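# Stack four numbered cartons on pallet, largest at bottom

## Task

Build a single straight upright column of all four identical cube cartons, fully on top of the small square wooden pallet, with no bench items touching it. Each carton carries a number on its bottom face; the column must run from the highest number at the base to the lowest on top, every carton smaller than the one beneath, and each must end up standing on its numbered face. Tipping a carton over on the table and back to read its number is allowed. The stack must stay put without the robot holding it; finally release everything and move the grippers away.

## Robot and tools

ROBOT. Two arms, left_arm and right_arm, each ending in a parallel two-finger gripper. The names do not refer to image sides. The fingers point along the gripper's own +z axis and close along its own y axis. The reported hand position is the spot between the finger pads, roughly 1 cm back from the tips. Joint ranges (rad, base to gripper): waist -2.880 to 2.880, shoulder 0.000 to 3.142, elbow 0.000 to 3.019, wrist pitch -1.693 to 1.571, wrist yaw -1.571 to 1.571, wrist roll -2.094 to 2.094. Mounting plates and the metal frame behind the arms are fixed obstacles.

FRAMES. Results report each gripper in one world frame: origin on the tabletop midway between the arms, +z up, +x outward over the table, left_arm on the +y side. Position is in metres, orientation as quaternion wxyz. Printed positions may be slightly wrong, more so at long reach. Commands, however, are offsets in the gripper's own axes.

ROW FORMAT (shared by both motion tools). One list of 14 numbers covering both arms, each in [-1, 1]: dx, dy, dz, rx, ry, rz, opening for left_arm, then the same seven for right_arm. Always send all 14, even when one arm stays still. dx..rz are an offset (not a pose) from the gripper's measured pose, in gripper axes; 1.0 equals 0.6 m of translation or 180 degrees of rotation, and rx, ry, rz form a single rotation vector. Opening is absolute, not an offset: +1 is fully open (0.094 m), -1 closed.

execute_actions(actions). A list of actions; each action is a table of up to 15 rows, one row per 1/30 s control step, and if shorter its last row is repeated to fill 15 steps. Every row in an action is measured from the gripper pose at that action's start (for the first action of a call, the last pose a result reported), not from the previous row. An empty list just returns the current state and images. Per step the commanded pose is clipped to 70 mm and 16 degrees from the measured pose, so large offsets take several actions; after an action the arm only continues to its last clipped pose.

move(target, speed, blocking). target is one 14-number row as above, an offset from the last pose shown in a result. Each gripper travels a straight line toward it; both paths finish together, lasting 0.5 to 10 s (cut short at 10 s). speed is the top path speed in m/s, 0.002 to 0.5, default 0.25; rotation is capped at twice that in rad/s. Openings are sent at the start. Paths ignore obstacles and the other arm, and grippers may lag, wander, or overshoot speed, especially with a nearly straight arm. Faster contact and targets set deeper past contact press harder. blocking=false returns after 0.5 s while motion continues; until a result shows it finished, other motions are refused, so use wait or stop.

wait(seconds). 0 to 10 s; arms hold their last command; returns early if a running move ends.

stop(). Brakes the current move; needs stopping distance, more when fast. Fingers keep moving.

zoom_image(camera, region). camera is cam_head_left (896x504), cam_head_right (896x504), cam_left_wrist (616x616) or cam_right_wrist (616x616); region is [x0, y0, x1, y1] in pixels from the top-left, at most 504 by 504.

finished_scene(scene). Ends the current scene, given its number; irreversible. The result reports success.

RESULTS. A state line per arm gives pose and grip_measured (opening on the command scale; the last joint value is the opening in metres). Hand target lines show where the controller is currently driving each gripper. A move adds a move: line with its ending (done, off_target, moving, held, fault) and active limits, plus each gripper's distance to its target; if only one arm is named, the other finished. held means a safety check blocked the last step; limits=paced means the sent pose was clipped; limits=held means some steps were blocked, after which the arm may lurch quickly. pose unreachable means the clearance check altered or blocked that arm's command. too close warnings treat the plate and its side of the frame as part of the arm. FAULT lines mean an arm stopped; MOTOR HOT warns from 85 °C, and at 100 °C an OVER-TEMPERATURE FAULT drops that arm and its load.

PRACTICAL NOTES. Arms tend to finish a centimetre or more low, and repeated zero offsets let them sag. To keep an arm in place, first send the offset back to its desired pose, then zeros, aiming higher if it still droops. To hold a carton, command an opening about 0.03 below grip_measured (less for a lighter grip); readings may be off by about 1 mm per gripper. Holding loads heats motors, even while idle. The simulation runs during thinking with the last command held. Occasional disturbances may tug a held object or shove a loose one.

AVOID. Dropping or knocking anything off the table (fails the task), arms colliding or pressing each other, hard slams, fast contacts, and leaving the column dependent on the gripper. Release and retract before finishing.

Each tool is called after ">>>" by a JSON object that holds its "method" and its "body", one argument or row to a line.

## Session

>>> {"method": "execute_actions", "body": {
  "actions": []
}}

Scene clock: 0.00 s.
left_arm: end_effector_position=(+0.0321, +0.5296, +0.2820) grip_measured=+1.000 end_effector_quat_wxyz=(-0.043, +0.832, -0.247, -0.494) | right_arm: end_effector_position=(+0.1222, -0.0684, +0.2828) grip_measured=+1.000 end_effector_quat_wxyz=(-0.586, +0.640, -0.494, -0.049)
Joint positions: left_arm=[ 1.08   0.302  0.524 -1.566 -0.74  -1.563  0.094] | right_arm=[ 1.724  0.816  0.167  0.313  0.796 -1.086  0.094]
Joint velocities: left_arm=[-0.024 -0.005 -0.002 -0.007  0.051 -0.007  0.   ] | right_arm=[ 0.005 -0.015 -0.012 -0.012 -0.007 -0.037  0.   ]
Hand target (left_arm): +0.037, +0.534, +0.289; -0.054, +0.834, -0.245, -0.492
Hand target (right_arm): +0.127, -0.064, +0.295; -0.593, +0.630, -0.498, -0.053

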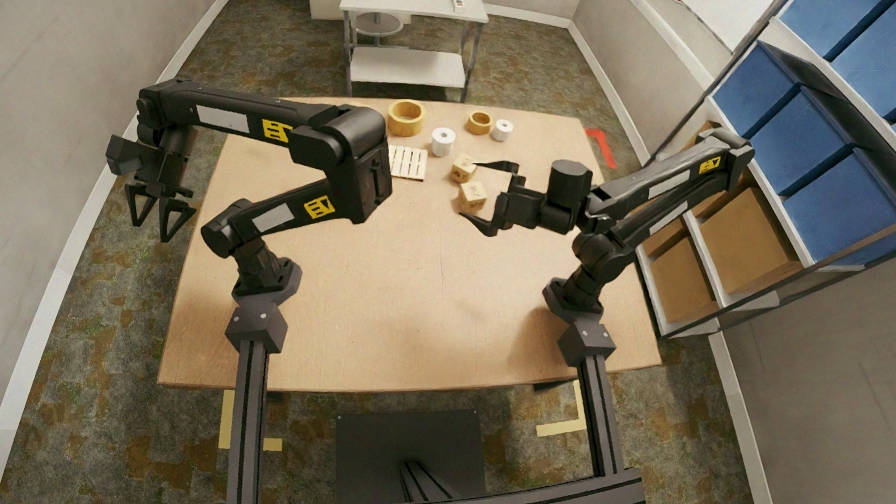

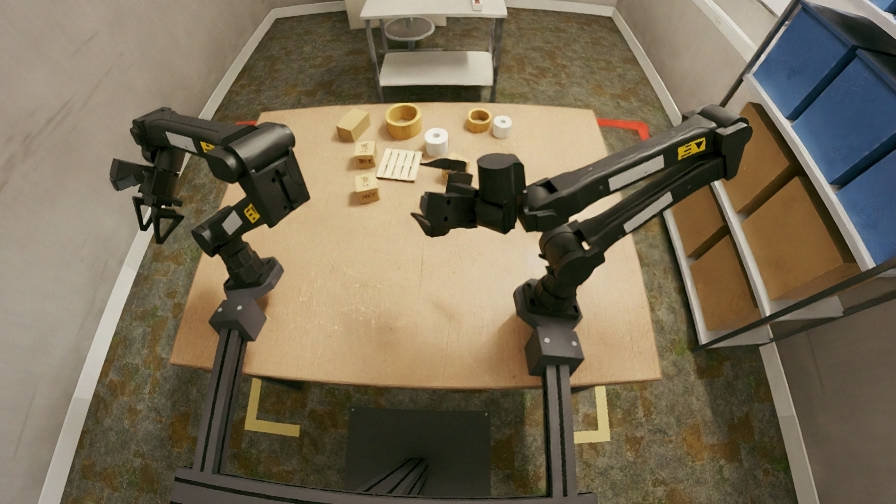

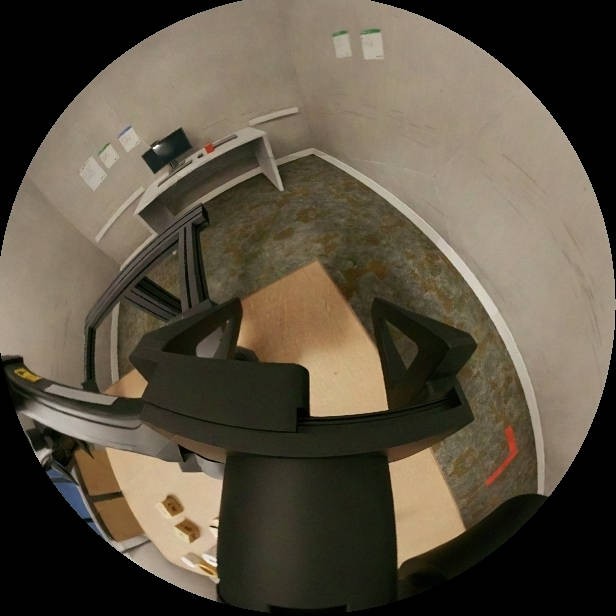

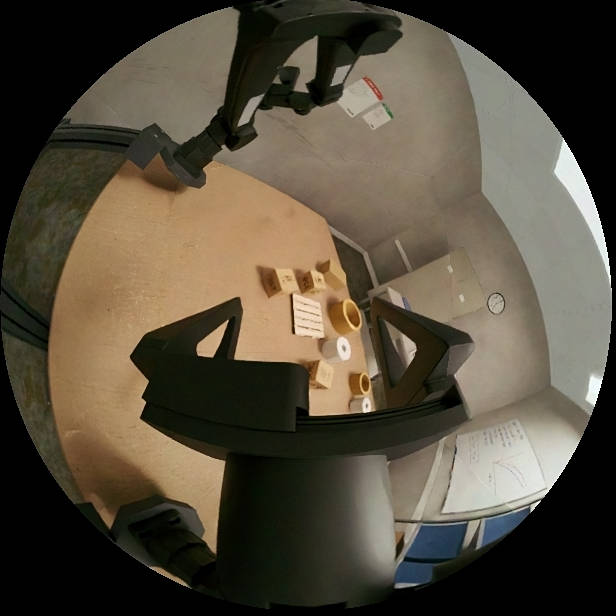

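>>> {"method": "move", "body": {
  "target": [0,0,0,0.429,0.037,0.722,1,0,0,0,-0.259,0.306,0.07,1],
  "speed": 0.5
}}

Scene clock: 4.30 s.
left_arm: end_effector_position=(+0.0343, +0.5174, +0.2660) grip_measured=+1.000 end_effector_quat_wxyz=(-0.079, -0.116, +0.989, -0.055) | right_arm: end_effector_position=(+0.1125, -0.0866, +0.2727) grip_measured=+1.000 end_effector_quat_wxyz=(+0.014, +0.717, -0.697, +0.003)
Joint positions: left_arm=[ 2.258  0.715  0.683 -1.666  0.279  2.079  0.094] | right_arm=[ 1.569  1.327  0.947 -1.438  0.423 -0.009  0.094]
Joint velocities: left_arm=[-0.015 -0.005 -0.007 -0.012 -0.081  0.007  0.   ] | right_arm=[ 0.005 -0.005  0.002 -0.012  0.051  0.066  0.   ]
Hand target (left_arm): +0.034, +0.529, +0.281; -0.096, -0.094, +0.990, -0.035
Hand target (right_arm): +0.122, -0.073, +0.285; +0.009, +0.703, -0.711, -0.006
Off the commanded pose (left_arm): 0.020 m, 17 deg; orientation clipped at the last step of the last action.
Off the commanded pose (right_arm): 0.023 m, 2 deg.
joint sent to its limit (left arm) — the command would take joint 6 (wrist roll) past its upper limit, so that joint was sent only as far as its limit.
move: off_target (left_arm, right_arm); limits=paced

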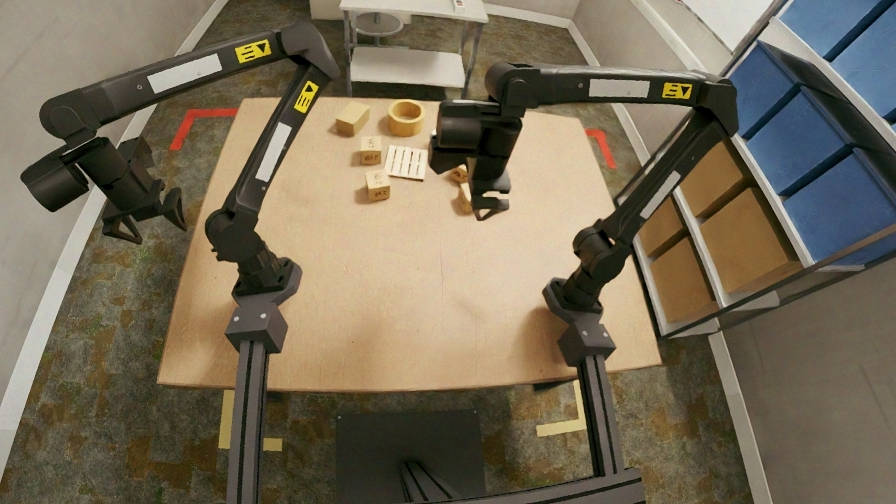

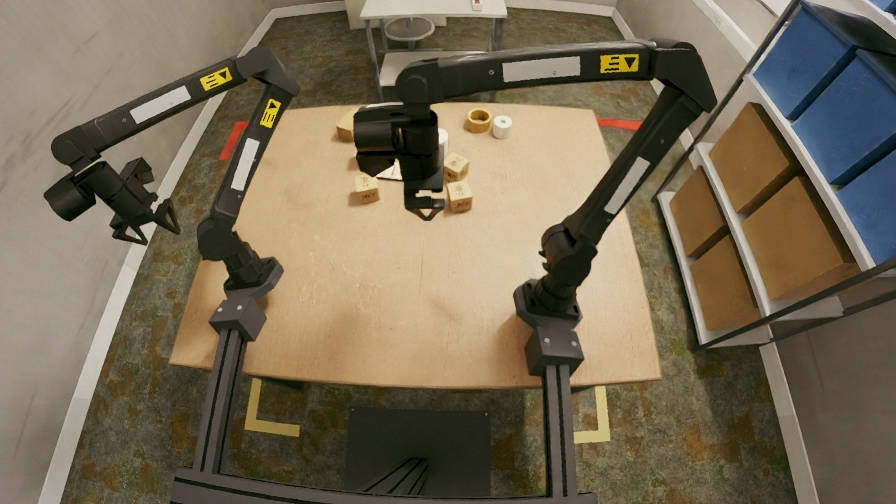

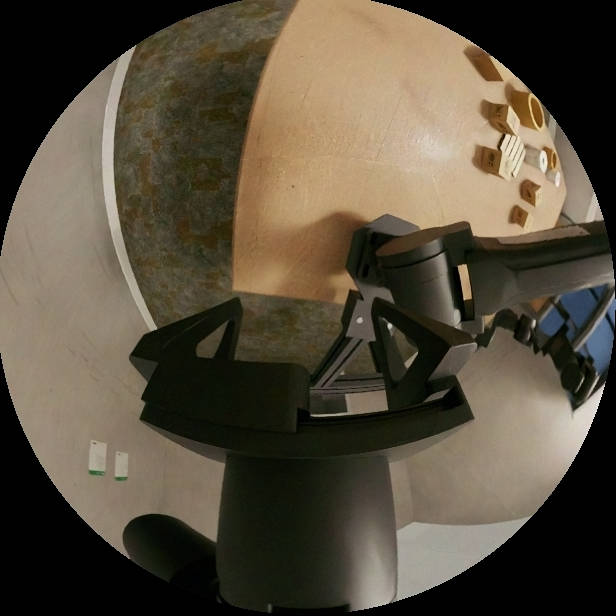

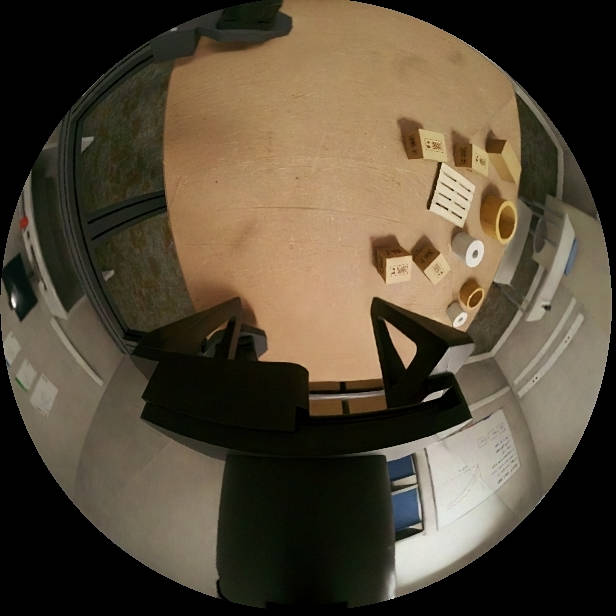

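>>> {"method": "move", "body": {
  "target": [-0.4,-0.12,0,0,0,0,1,0.122,-0.32,0.25,0.006,-0.006,0,1]
}}

>>> {"method": "move", "body": {
  "target": [0,-0.3,0.08,0,0,0,1,0,0,0,0,0,0,1]
}}

Scene clock: 6.37 s.
left_arm: end_effector_position=(+0.2661, +0.4926, +0.2186) grip_measured=+1.000 end_effector_quat_wxyz=(-0.104, -0.111, +0.986, -0.062) | right_arm: end_effector_position=(+0.3045, -0.1569, +0.1310) grip_measured=+1.000 end_effector_quat_wxyz=(-0.009, +0.710, -0.704, -0.004)
Joint positions: left_arm=[ 0.57   0.685  0.807 -1.45   0.077  0.371  0.094] | right_arm=[ 0.816  1.286  0.827 -0.928  0.452 -0.85   0.094]
Joint velocities: left_arm=[-0.005 -0.005 -0.012 -0.002  0.037  0.007  0.   ] | right_arm=[ 0.005 -0.005 -0.007 -0.007 -0.007 -0.022  0.   ]
Hand target (left_arm): +0.280, +0.500, +0.230; -0.087, -0.114, +0.988, -0.052
Hand target (right_arm): +0.303, -0.155, +0.124; -0.004, +0.717, -0.697, -0.005
Off the commanded pose (left_arm): 0.022 m, 3 deg.
Off the commanded pose (right_arm): 0.010 m, 2 deg.
move: off_target (left_arm)

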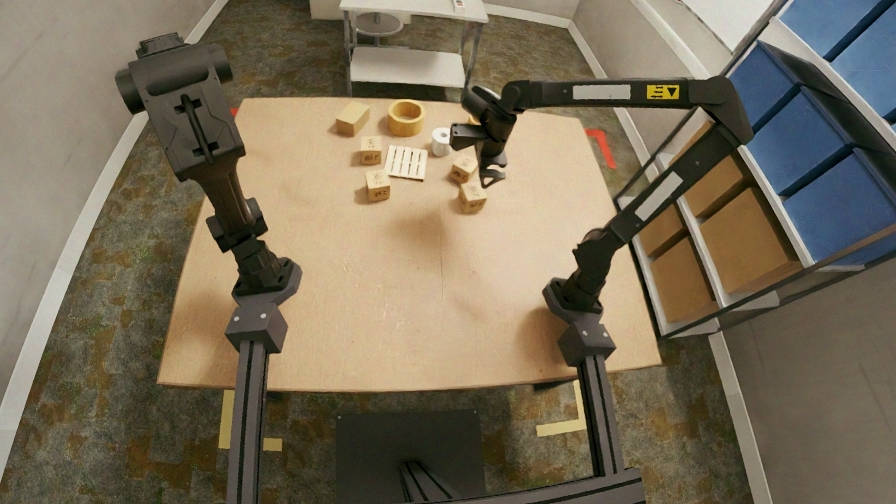

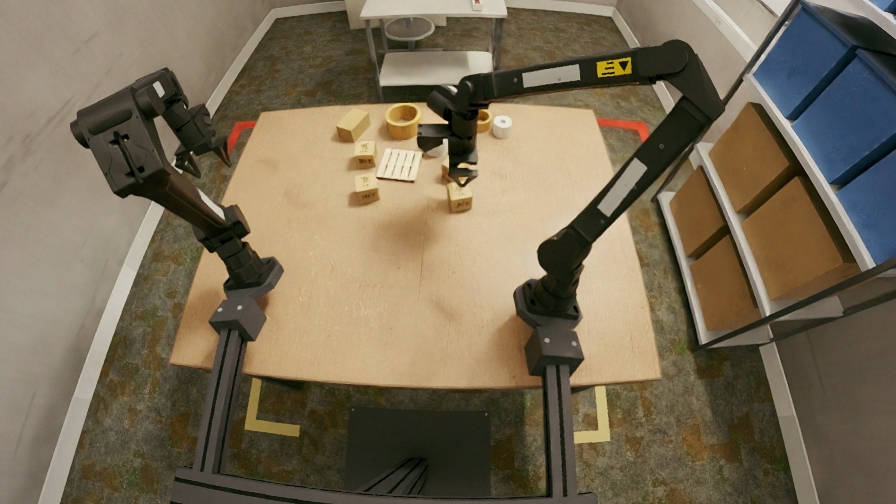

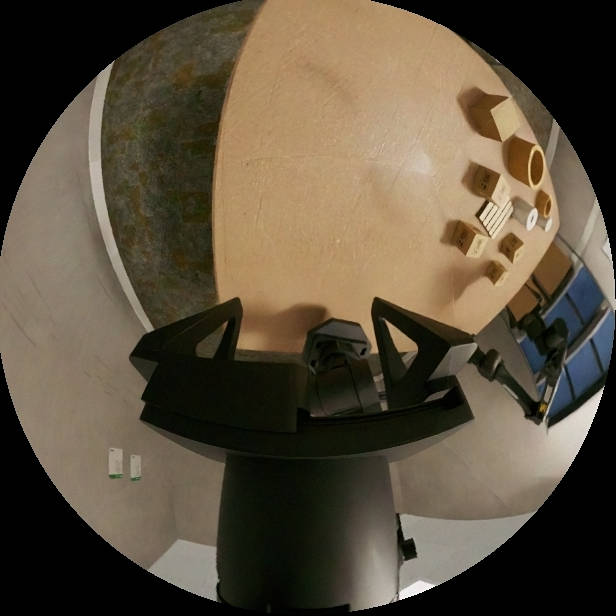

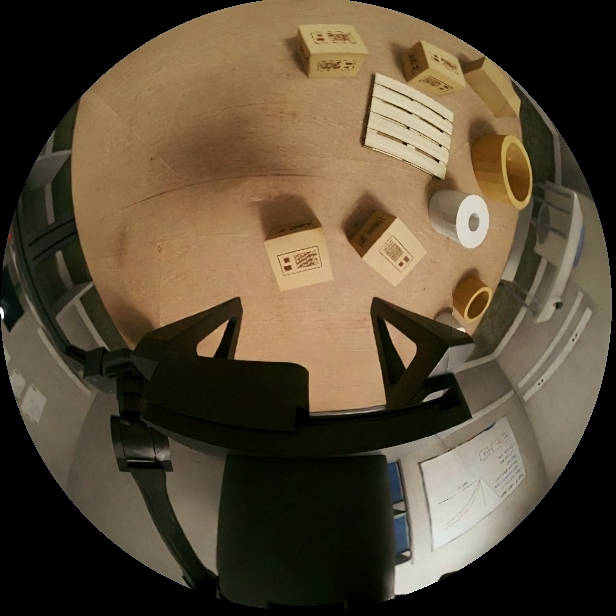

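Scene clock: 7.83 s.
left_arm: end_effector_position=(+0.2929, +0.3128, +0.1870) grip_measured=+1.000 end_effector_quat_wxyz=(-0.110, -0.101, +0.987, -0.055) | right_arm: end_effector_position=(+0.3045, -0.1569, +0.1310) grip_measured=+1.000 end_effector_quat_wxyz=(-0.009, +0.710, -0.704, -0.004)
Joint positions: left_arm=[-0.418  0.812  0.718 -1.296 -0.165 -0.575  0.094] | right_arm=[ 0.816  1.286  0.827 -0.928  0.452 -0.85   0.094]
Joint velocities: left_arm=[-0.005 -0.015 -0.012 -0.017  0.022  0.022  0.   ] | right_arm=[-0.005 -0.005 -0.012 -0.027  0.037  0.007  0.   ]
Hand target (left_arm): +0.299, +0.312, +0.189; -0.102, -0.109, +0.987, -0.056
Hand target (right_arm): +0.304, -0.157, +0.131; -0.009, +0.710, -0.704, -0.004
Off the commanded pose (left_arm): 0.007 m, 2 deg.
Off the commanded pose (right_arm): 0.000 m, 0 deg.
move: done

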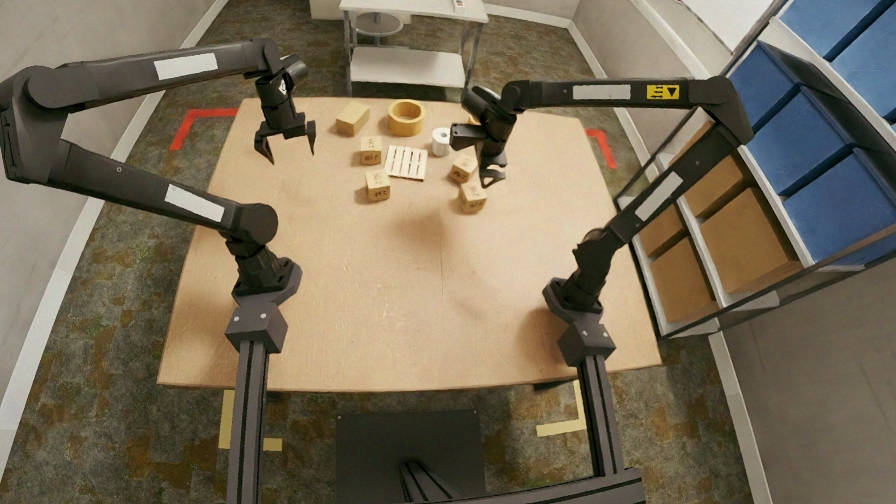

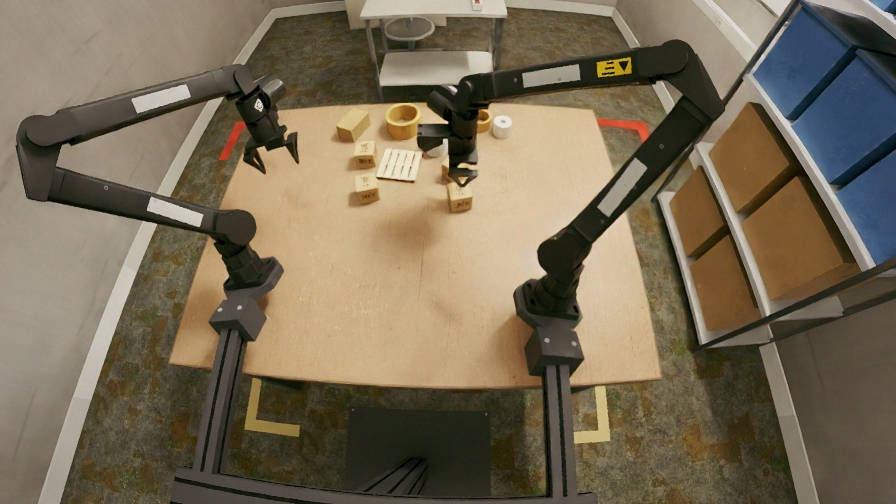

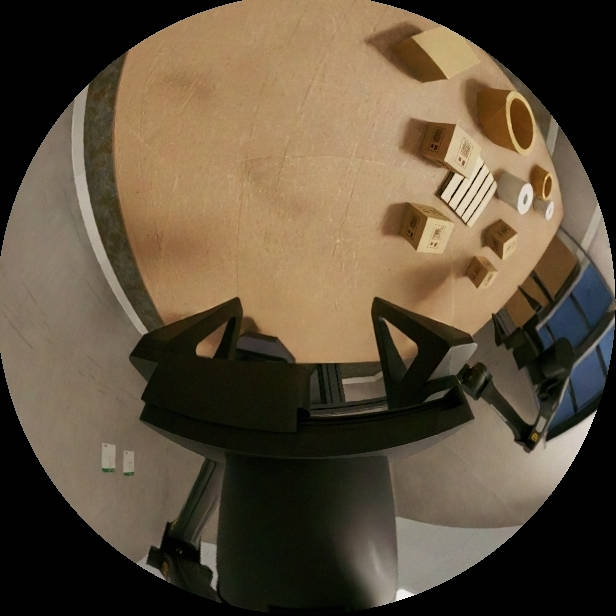

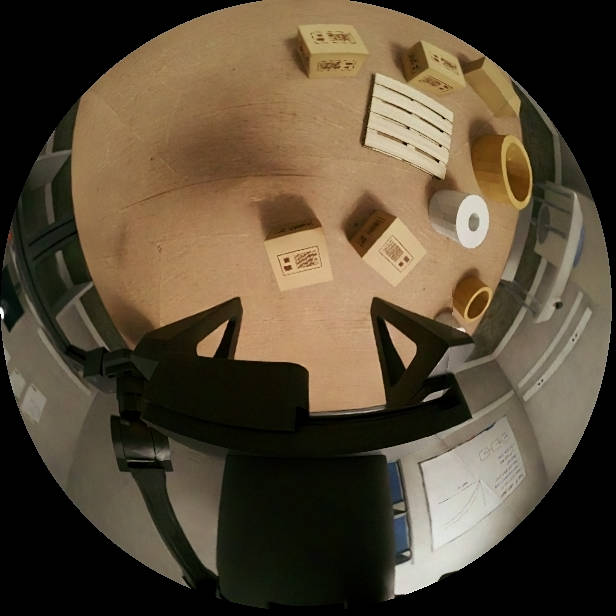

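>>> {"method": "move", "body": {
  "target": [0.2,-0.15,0.1,0.5,0,0,1,0,0,0.09,0,0,0.06,1],
  "speed": 0.15
}}

Scene clock: 14.20 s.
left_arm: end_effector_position=(+0.1952, +0.2082, +0.1663) grip_measured=+1.000 end_effector_quat_wxyz=(-0.015, -0.134, +0.725, -0.676) | right_arm: end_effector_position=(+0.3106, -0.1521, +0.0900) grip_measured=+1.000 end_effector_quat_wxyz=(+0.023, -0.647, +0.762, +0.005)
Joint positions: left_arm=[ 0.03   0.606  0.016 -0.297  1.291 -0.432  0.094] | right_arm=[ 0.762  1.356  0.781 -0.754  0.439 -0.753  0.094]
Joint velocities: left_arm=[ 0.005 -0.005 -0.007  0.002 -0.051 -0.022  0.   ] | right_arm=[ 0.015 -0.005  0.012  0.012  0.007  0.022  0.   ]
Hand target (left_arm): +0.196, +0.209, +0.167; -0.013, -0.133, +0.725, -0.676
Hand target (right_arm): +0.305, -0.156, +0.078; +0.009, -0.640, +0.768, +0.006
Off the commanded pose (left_arm): 0.017 m, 10 deg.
Off the commanded pose (right_arm): 0.015 m, 2 deg.
move: held (left_arm), off_target (right_arm); limits=held; held on 23 of 165 steps (left_arm), including the last (left_arm)
pose unreachable (left arm): on one or more control steps of this call, first in action 0 (counted from 0), this arm could not follow its commanded pose, so it was not sent that pose on those steps. On the call's last step it was still not sent that pose. It may still have moved: this result reports where it is.
cause: the commanded pose would bring two parts of the arm too close to each other (its shoulder (the part past joint 1) and its forearm (the part past joint 3), with joints 2 (shoulder) and 3 (elbow) between them).

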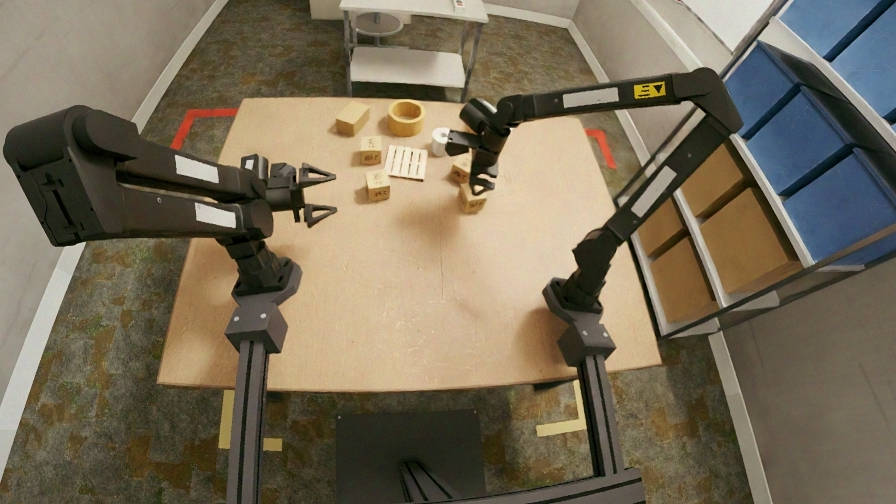

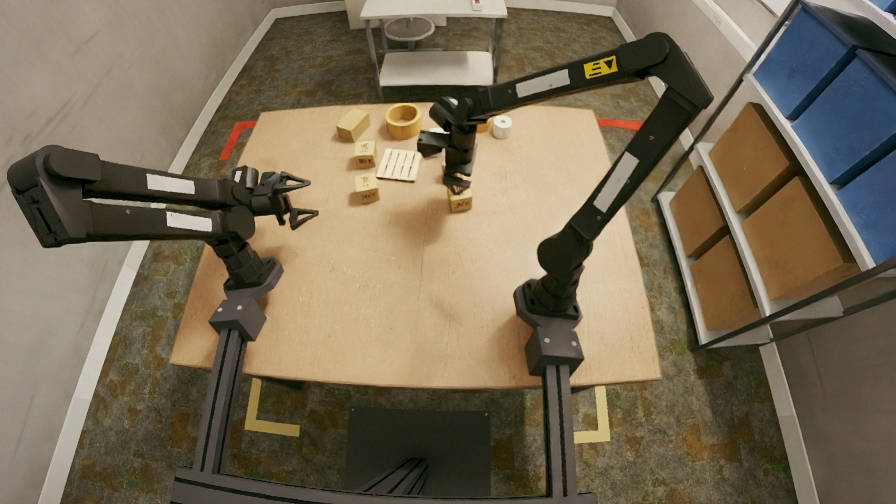

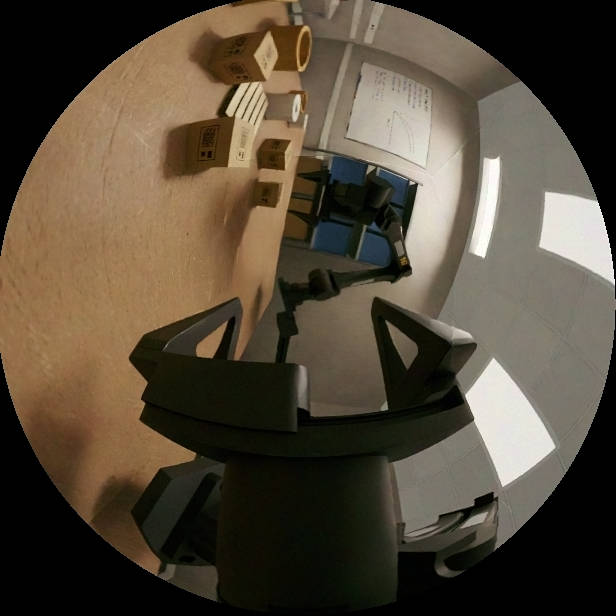

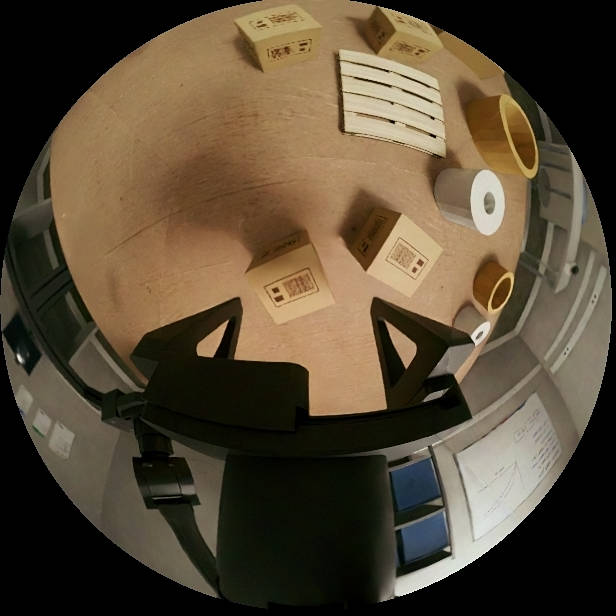

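>>> {"method": "move", "body": {
  "target": [0,0,0,0,0,0,1,0,0.025,0.02,0,0,-0.12,1],
  "speed": 0.15
}}

Scene clock: 16.10 s.
left_arm: end_effector_position=(+0.1952, +0.2082, +0.1663) grip_measured=+1.000 end_effector_quat_wxyz=(-0.015, -0.134, +0.725, -0.676) | right_arm: end_effector_position=(+0.3044, -0.1531, +0.0831) grip_measured=+1.000 end_effector_quat_wxyz=(-0.028, +0.767, -0.641, +0.000)
Joint positions: left_arm=[ 0.03   0.606  0.016 -0.297  1.291 -0.432  0.094] | right_arm=[ 0.762  1.356  0.752 -0.715  0.441 -1.097  0.094]
Joint velocities: left_arm=[ 0.015 -0.015  0.002 -0.007  0.007 -0.051  0.   ] | right_arm=[-0.005 -0.015 -0.012  0.007 -0.037 -0.081  0.   ]
Hand target (left_arm): +0.195, +0.208, +0.166; -0.015, -0.134, +0.725, -0.676
Hand target (right_arm): +0.296, -0.150, +0.078; -0.024, +0.778, -0.627, -0.001
Off the commanded pose (left_arm): 0.000 m, 0 deg.
Off the commanded pose (right_arm): 0.011 m, 2 deg.
move: off_target (right_arm)

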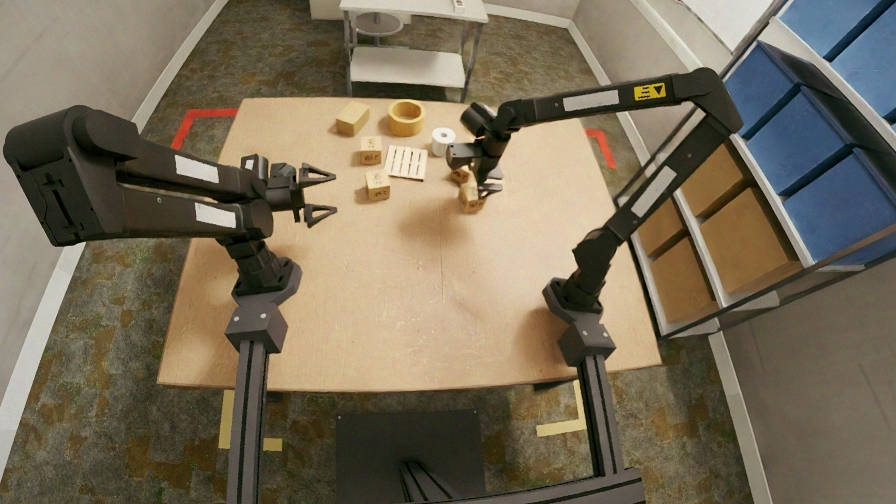

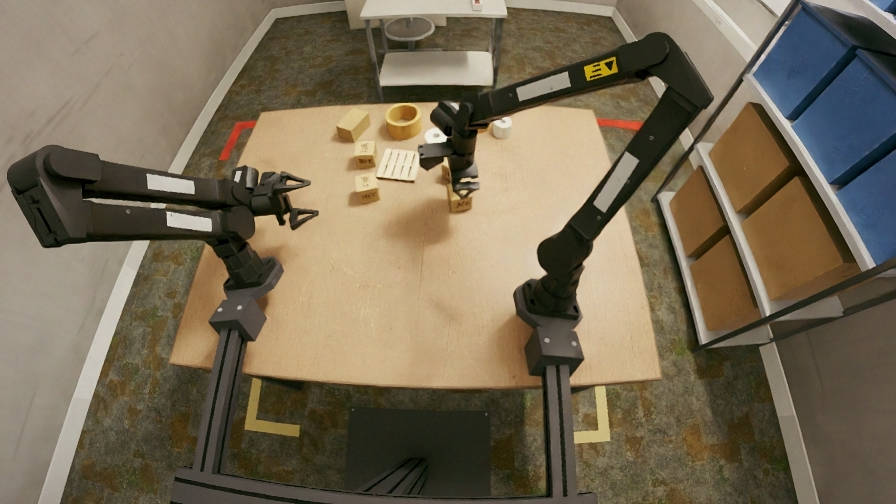

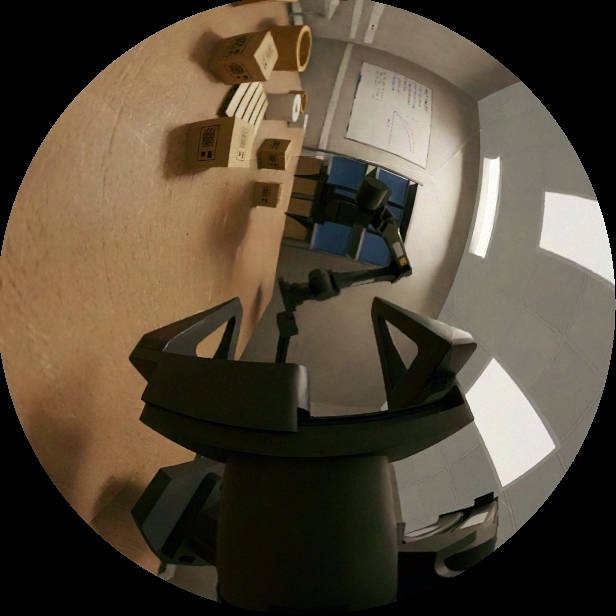

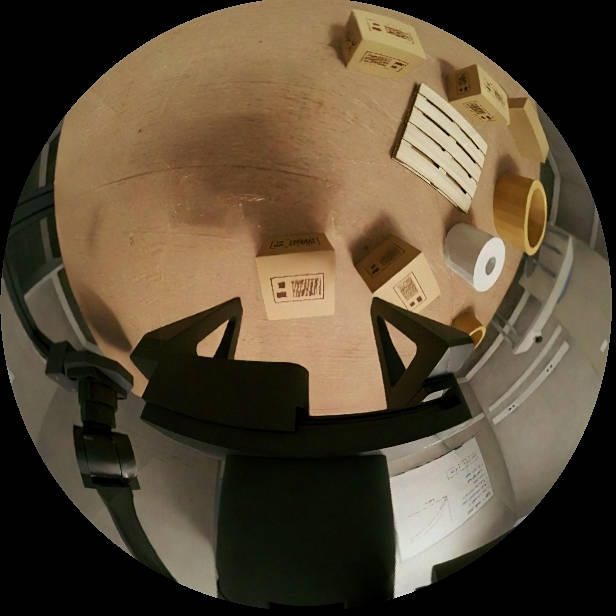

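>>> {"method": "move", "body": {
  "target": [0,0,0,0,0,0,1,0,0.03,0.105,0,0,0,0.8],
  "speed": 0.08
}}

>>> {"method": "execute_actions", "body": {
  "actions": [
    [[0,0,0,0,0,0,1,0,0,0,0,0,0,0.05]],
    [[0,0,0,0,0,0,1,0,0,0,0,0,0,0.05]]
  ]
}}

>>> {"method": "move", "body": {
  "target": [0,0,0,0,0,0,1,-0.15,0,-0.36,0,-0.15,0,0.05],
  "speed": 0.15
}}

>>> {"method": "zoom_image", "body": {
  "camera": "cam_left_wrist",
  "region": [250,80,500,300]
}}

Scene clock: 17.80 s.
left_arm: end_effector_position=(+0.1952, +0.2082, +0.1663) grip_measured=+1.000 end_effector_quat_wxyz=(-0.015, -0.134, +0.725, -0.676) | right_arm: end_effector_position=(+0.2945, -0.1494, +0.0295) grip_measured=+0.803 end_effector_quat_wxyz=(-0.039, +0.762, -0.646, +0.002)
Joint positions: left_arm=[ 0.03   0.606  0.016 -0.297  1.291 -0.432  0.094] | right_arm=[ 0.716  1.467  0.68  -0.489  0.426 -1.143  0.085]
Joint velocities: left_arm=[-0.015 -0.005 -0.002  0.002  0.022  0.051  0.   ] | right_arm=[-0.005 -0.024 -0.002 -0.017 -0.022 -0.007 -0.   ]
Hand target (left_arm): +0.195, +0.208, +0.166; -0.015, -0.134, +0.725, -0.676
Hand target (right_arm): +0.290, -0.154, +0.020; -0.029, +0.767, -0.642, -0.000
Off the commanded pose (left_arm): 0.000 m, 0 deg.
Off the commanded pose (right_arm): 0.012 m, 1 deg.
move: off_target (right_arm)

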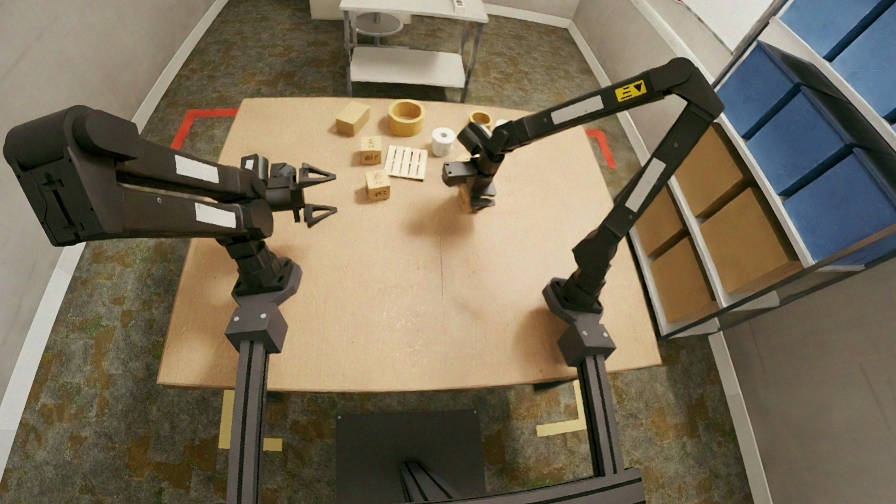

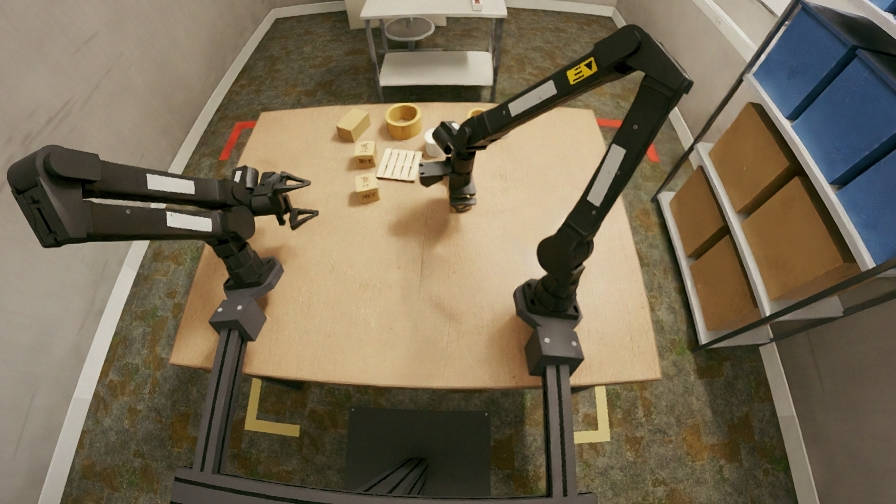

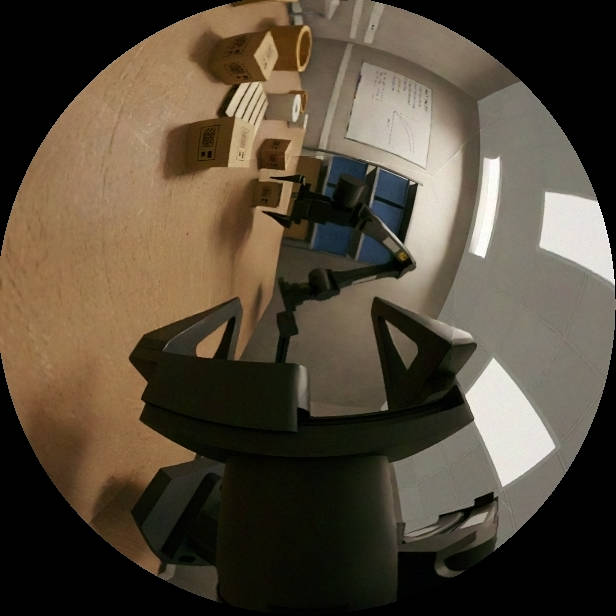

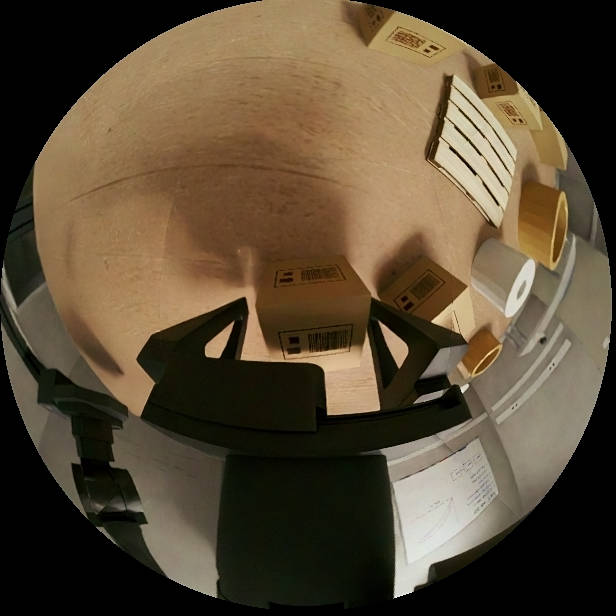

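Scene clock: 18.80 s.
left_arm: end_effector_position=(+0.1952, +0.2082, +0.1663) grip_measured=+1.000 end_effector_quat_wxyz=(-0.015, -0.134, +0.725, -0.676) | right_arm: end_effector_position=(+0.2944, -0.1495, +0.0295) grip_measured=+0.230 end_effector_quat_wxyz=(-0.039, +0.762, -0.646, +0.002)
Joint positions: left_arm=[ 0.03   0.606  0.016 -0.297  1.291 -0.432  0.094] | right_arm=[ 0.716  1.467  0.68  -0.489  0.426 -1.143  0.058]
Joint velocities: left_arm=[-0.015 -0.015 -0.012  0.007  0.007 -0.037  0.   ] | right_arm=[ 0.005 -0.005  0.007  0.002  0.022 -0.007 -0.001]
Hand target (left_arm): +0.195, +0.208, +0.166; -0.015, -0.134, +0.725, -0.676
Hand target (right_arm): +0.294, -0.149, +0.030; -0.039, +0.762, -0.646, +0.002
Off the commanded pose (left_arm): 0.000 m, 0 deg.
Off the commanded pose (right_arm): 0.000 m, 0 deg.

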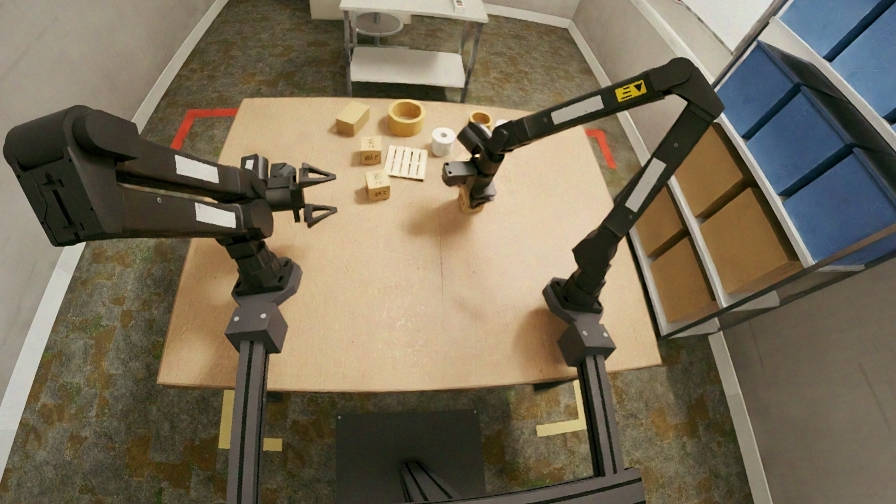

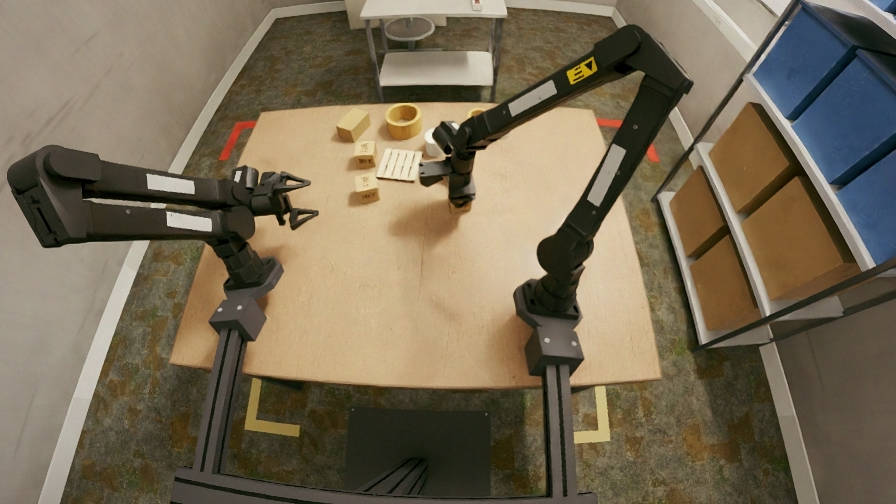

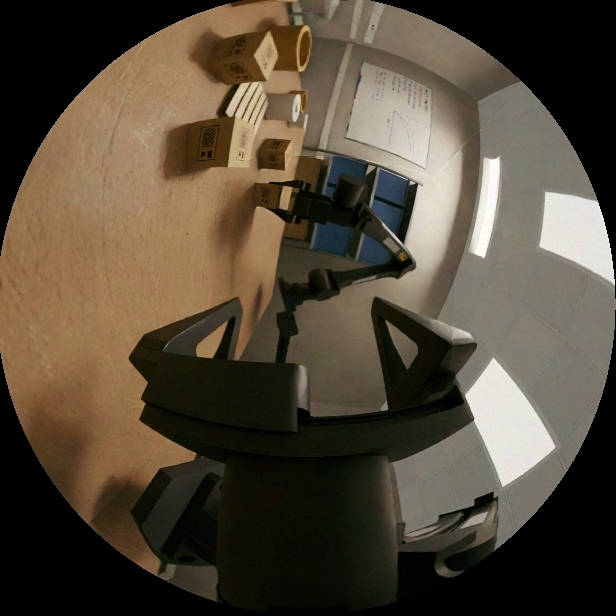

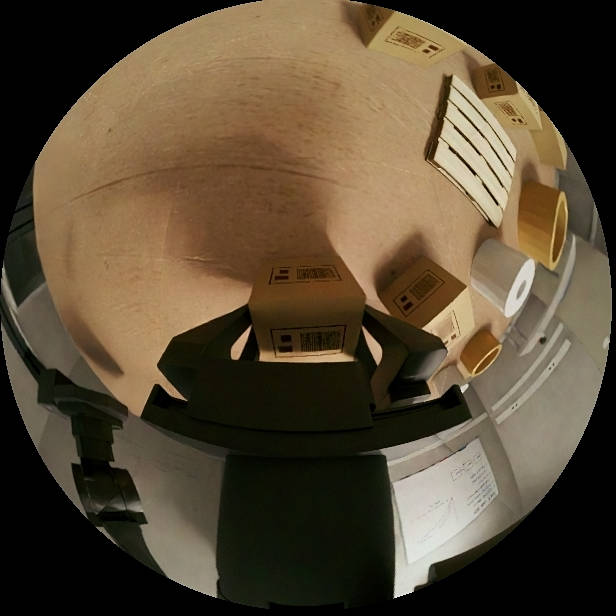

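Scene clock: 20.73 s.
left_arm: end_effector_position=(+0.1952, +0.2082, +0.1663) grip_measured=+1.000 end_effector_quat_wxyz=(-0.015, -0.134, +0.725, -0.676) | right_arm: end_effector_position=(+0.2484, -0.0805, +0.2204) grip_measured=+0.230 end_effector_quat_wxyz=(-0.161, +0.756, -0.611, -0.171)
Joint positions: left_arm=[ 0.03   0.606  0.016 -0.297  1.291 -0.432  0.094] | right_arm=[ 1.012  1.098  0.789 -0.855  0.138 -0.935  0.058]
Joint velocities: left_arm=[-0.005 -0.005 -0.022 -0.007 -0.022  0.066  0.   ] | right_arm=[ 0.005 -0.005 -0.012 -0.027 -0.007  0.051 -0.001]
Hand target (left_arm): +0.195, +0.208, +0.166; -0.015, -0.134, +0.725, -0.676
Hand target (right_arm): +0.265, -0.072, +0.246; -0.188, +0.744, -0.617, -0.174
Off the commanded pose (left_arm): 0.000 m, 0 deg.
Off the commanded pose (right_arm): 0.036 m, 4 deg.
move: off_target (right_arm)

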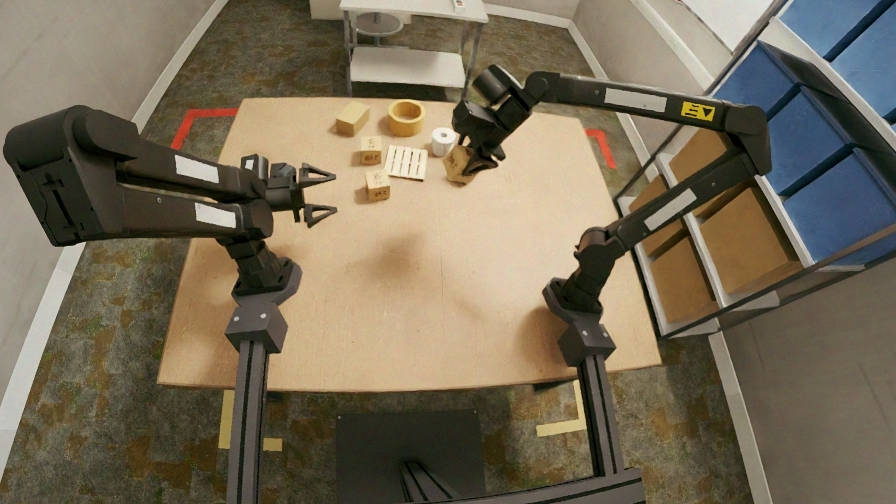

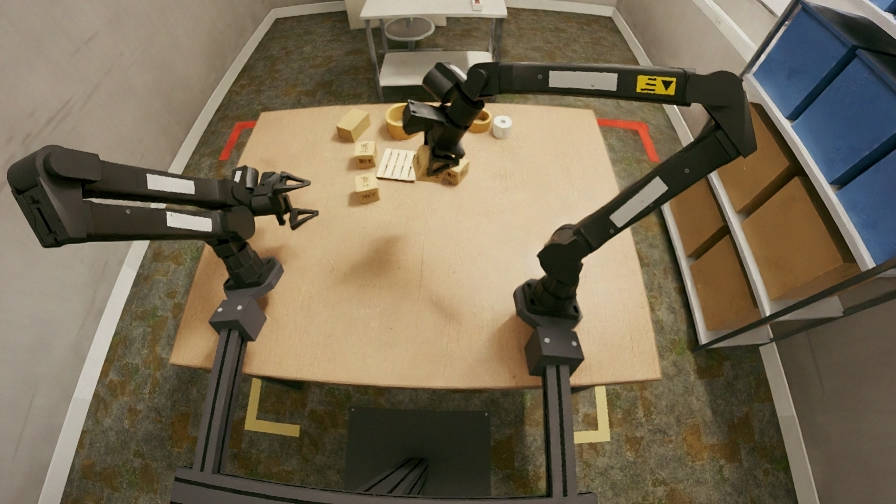

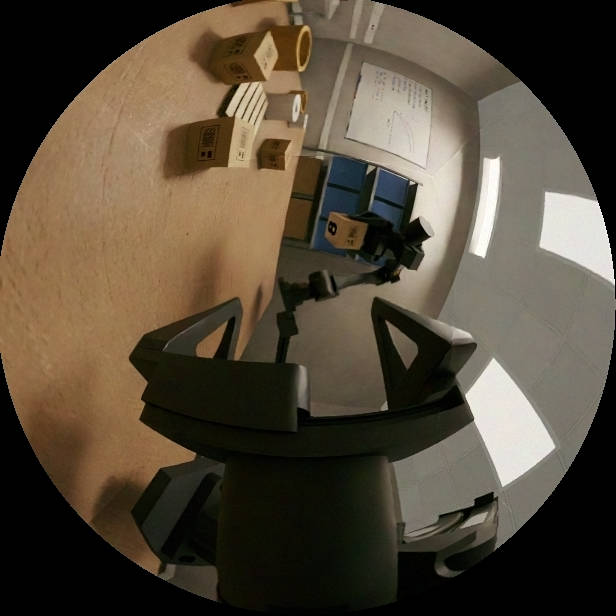

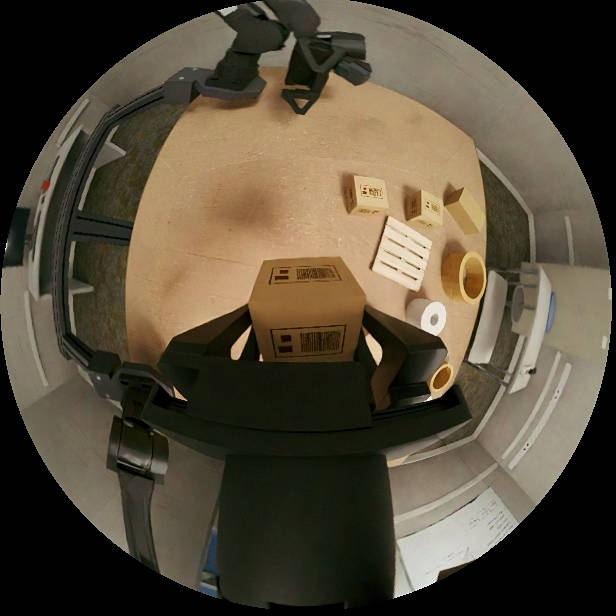

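Region (250, 80, 500, 300) of cam_left_wrist's 616x616 image, scaled by 2.016, with more detail than that image has; it fills the top 444 rows of this view, and the rest is white.

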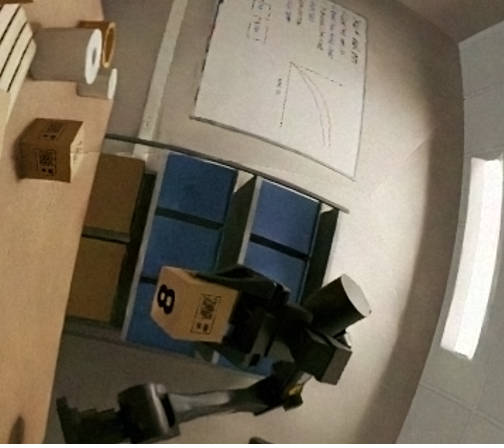

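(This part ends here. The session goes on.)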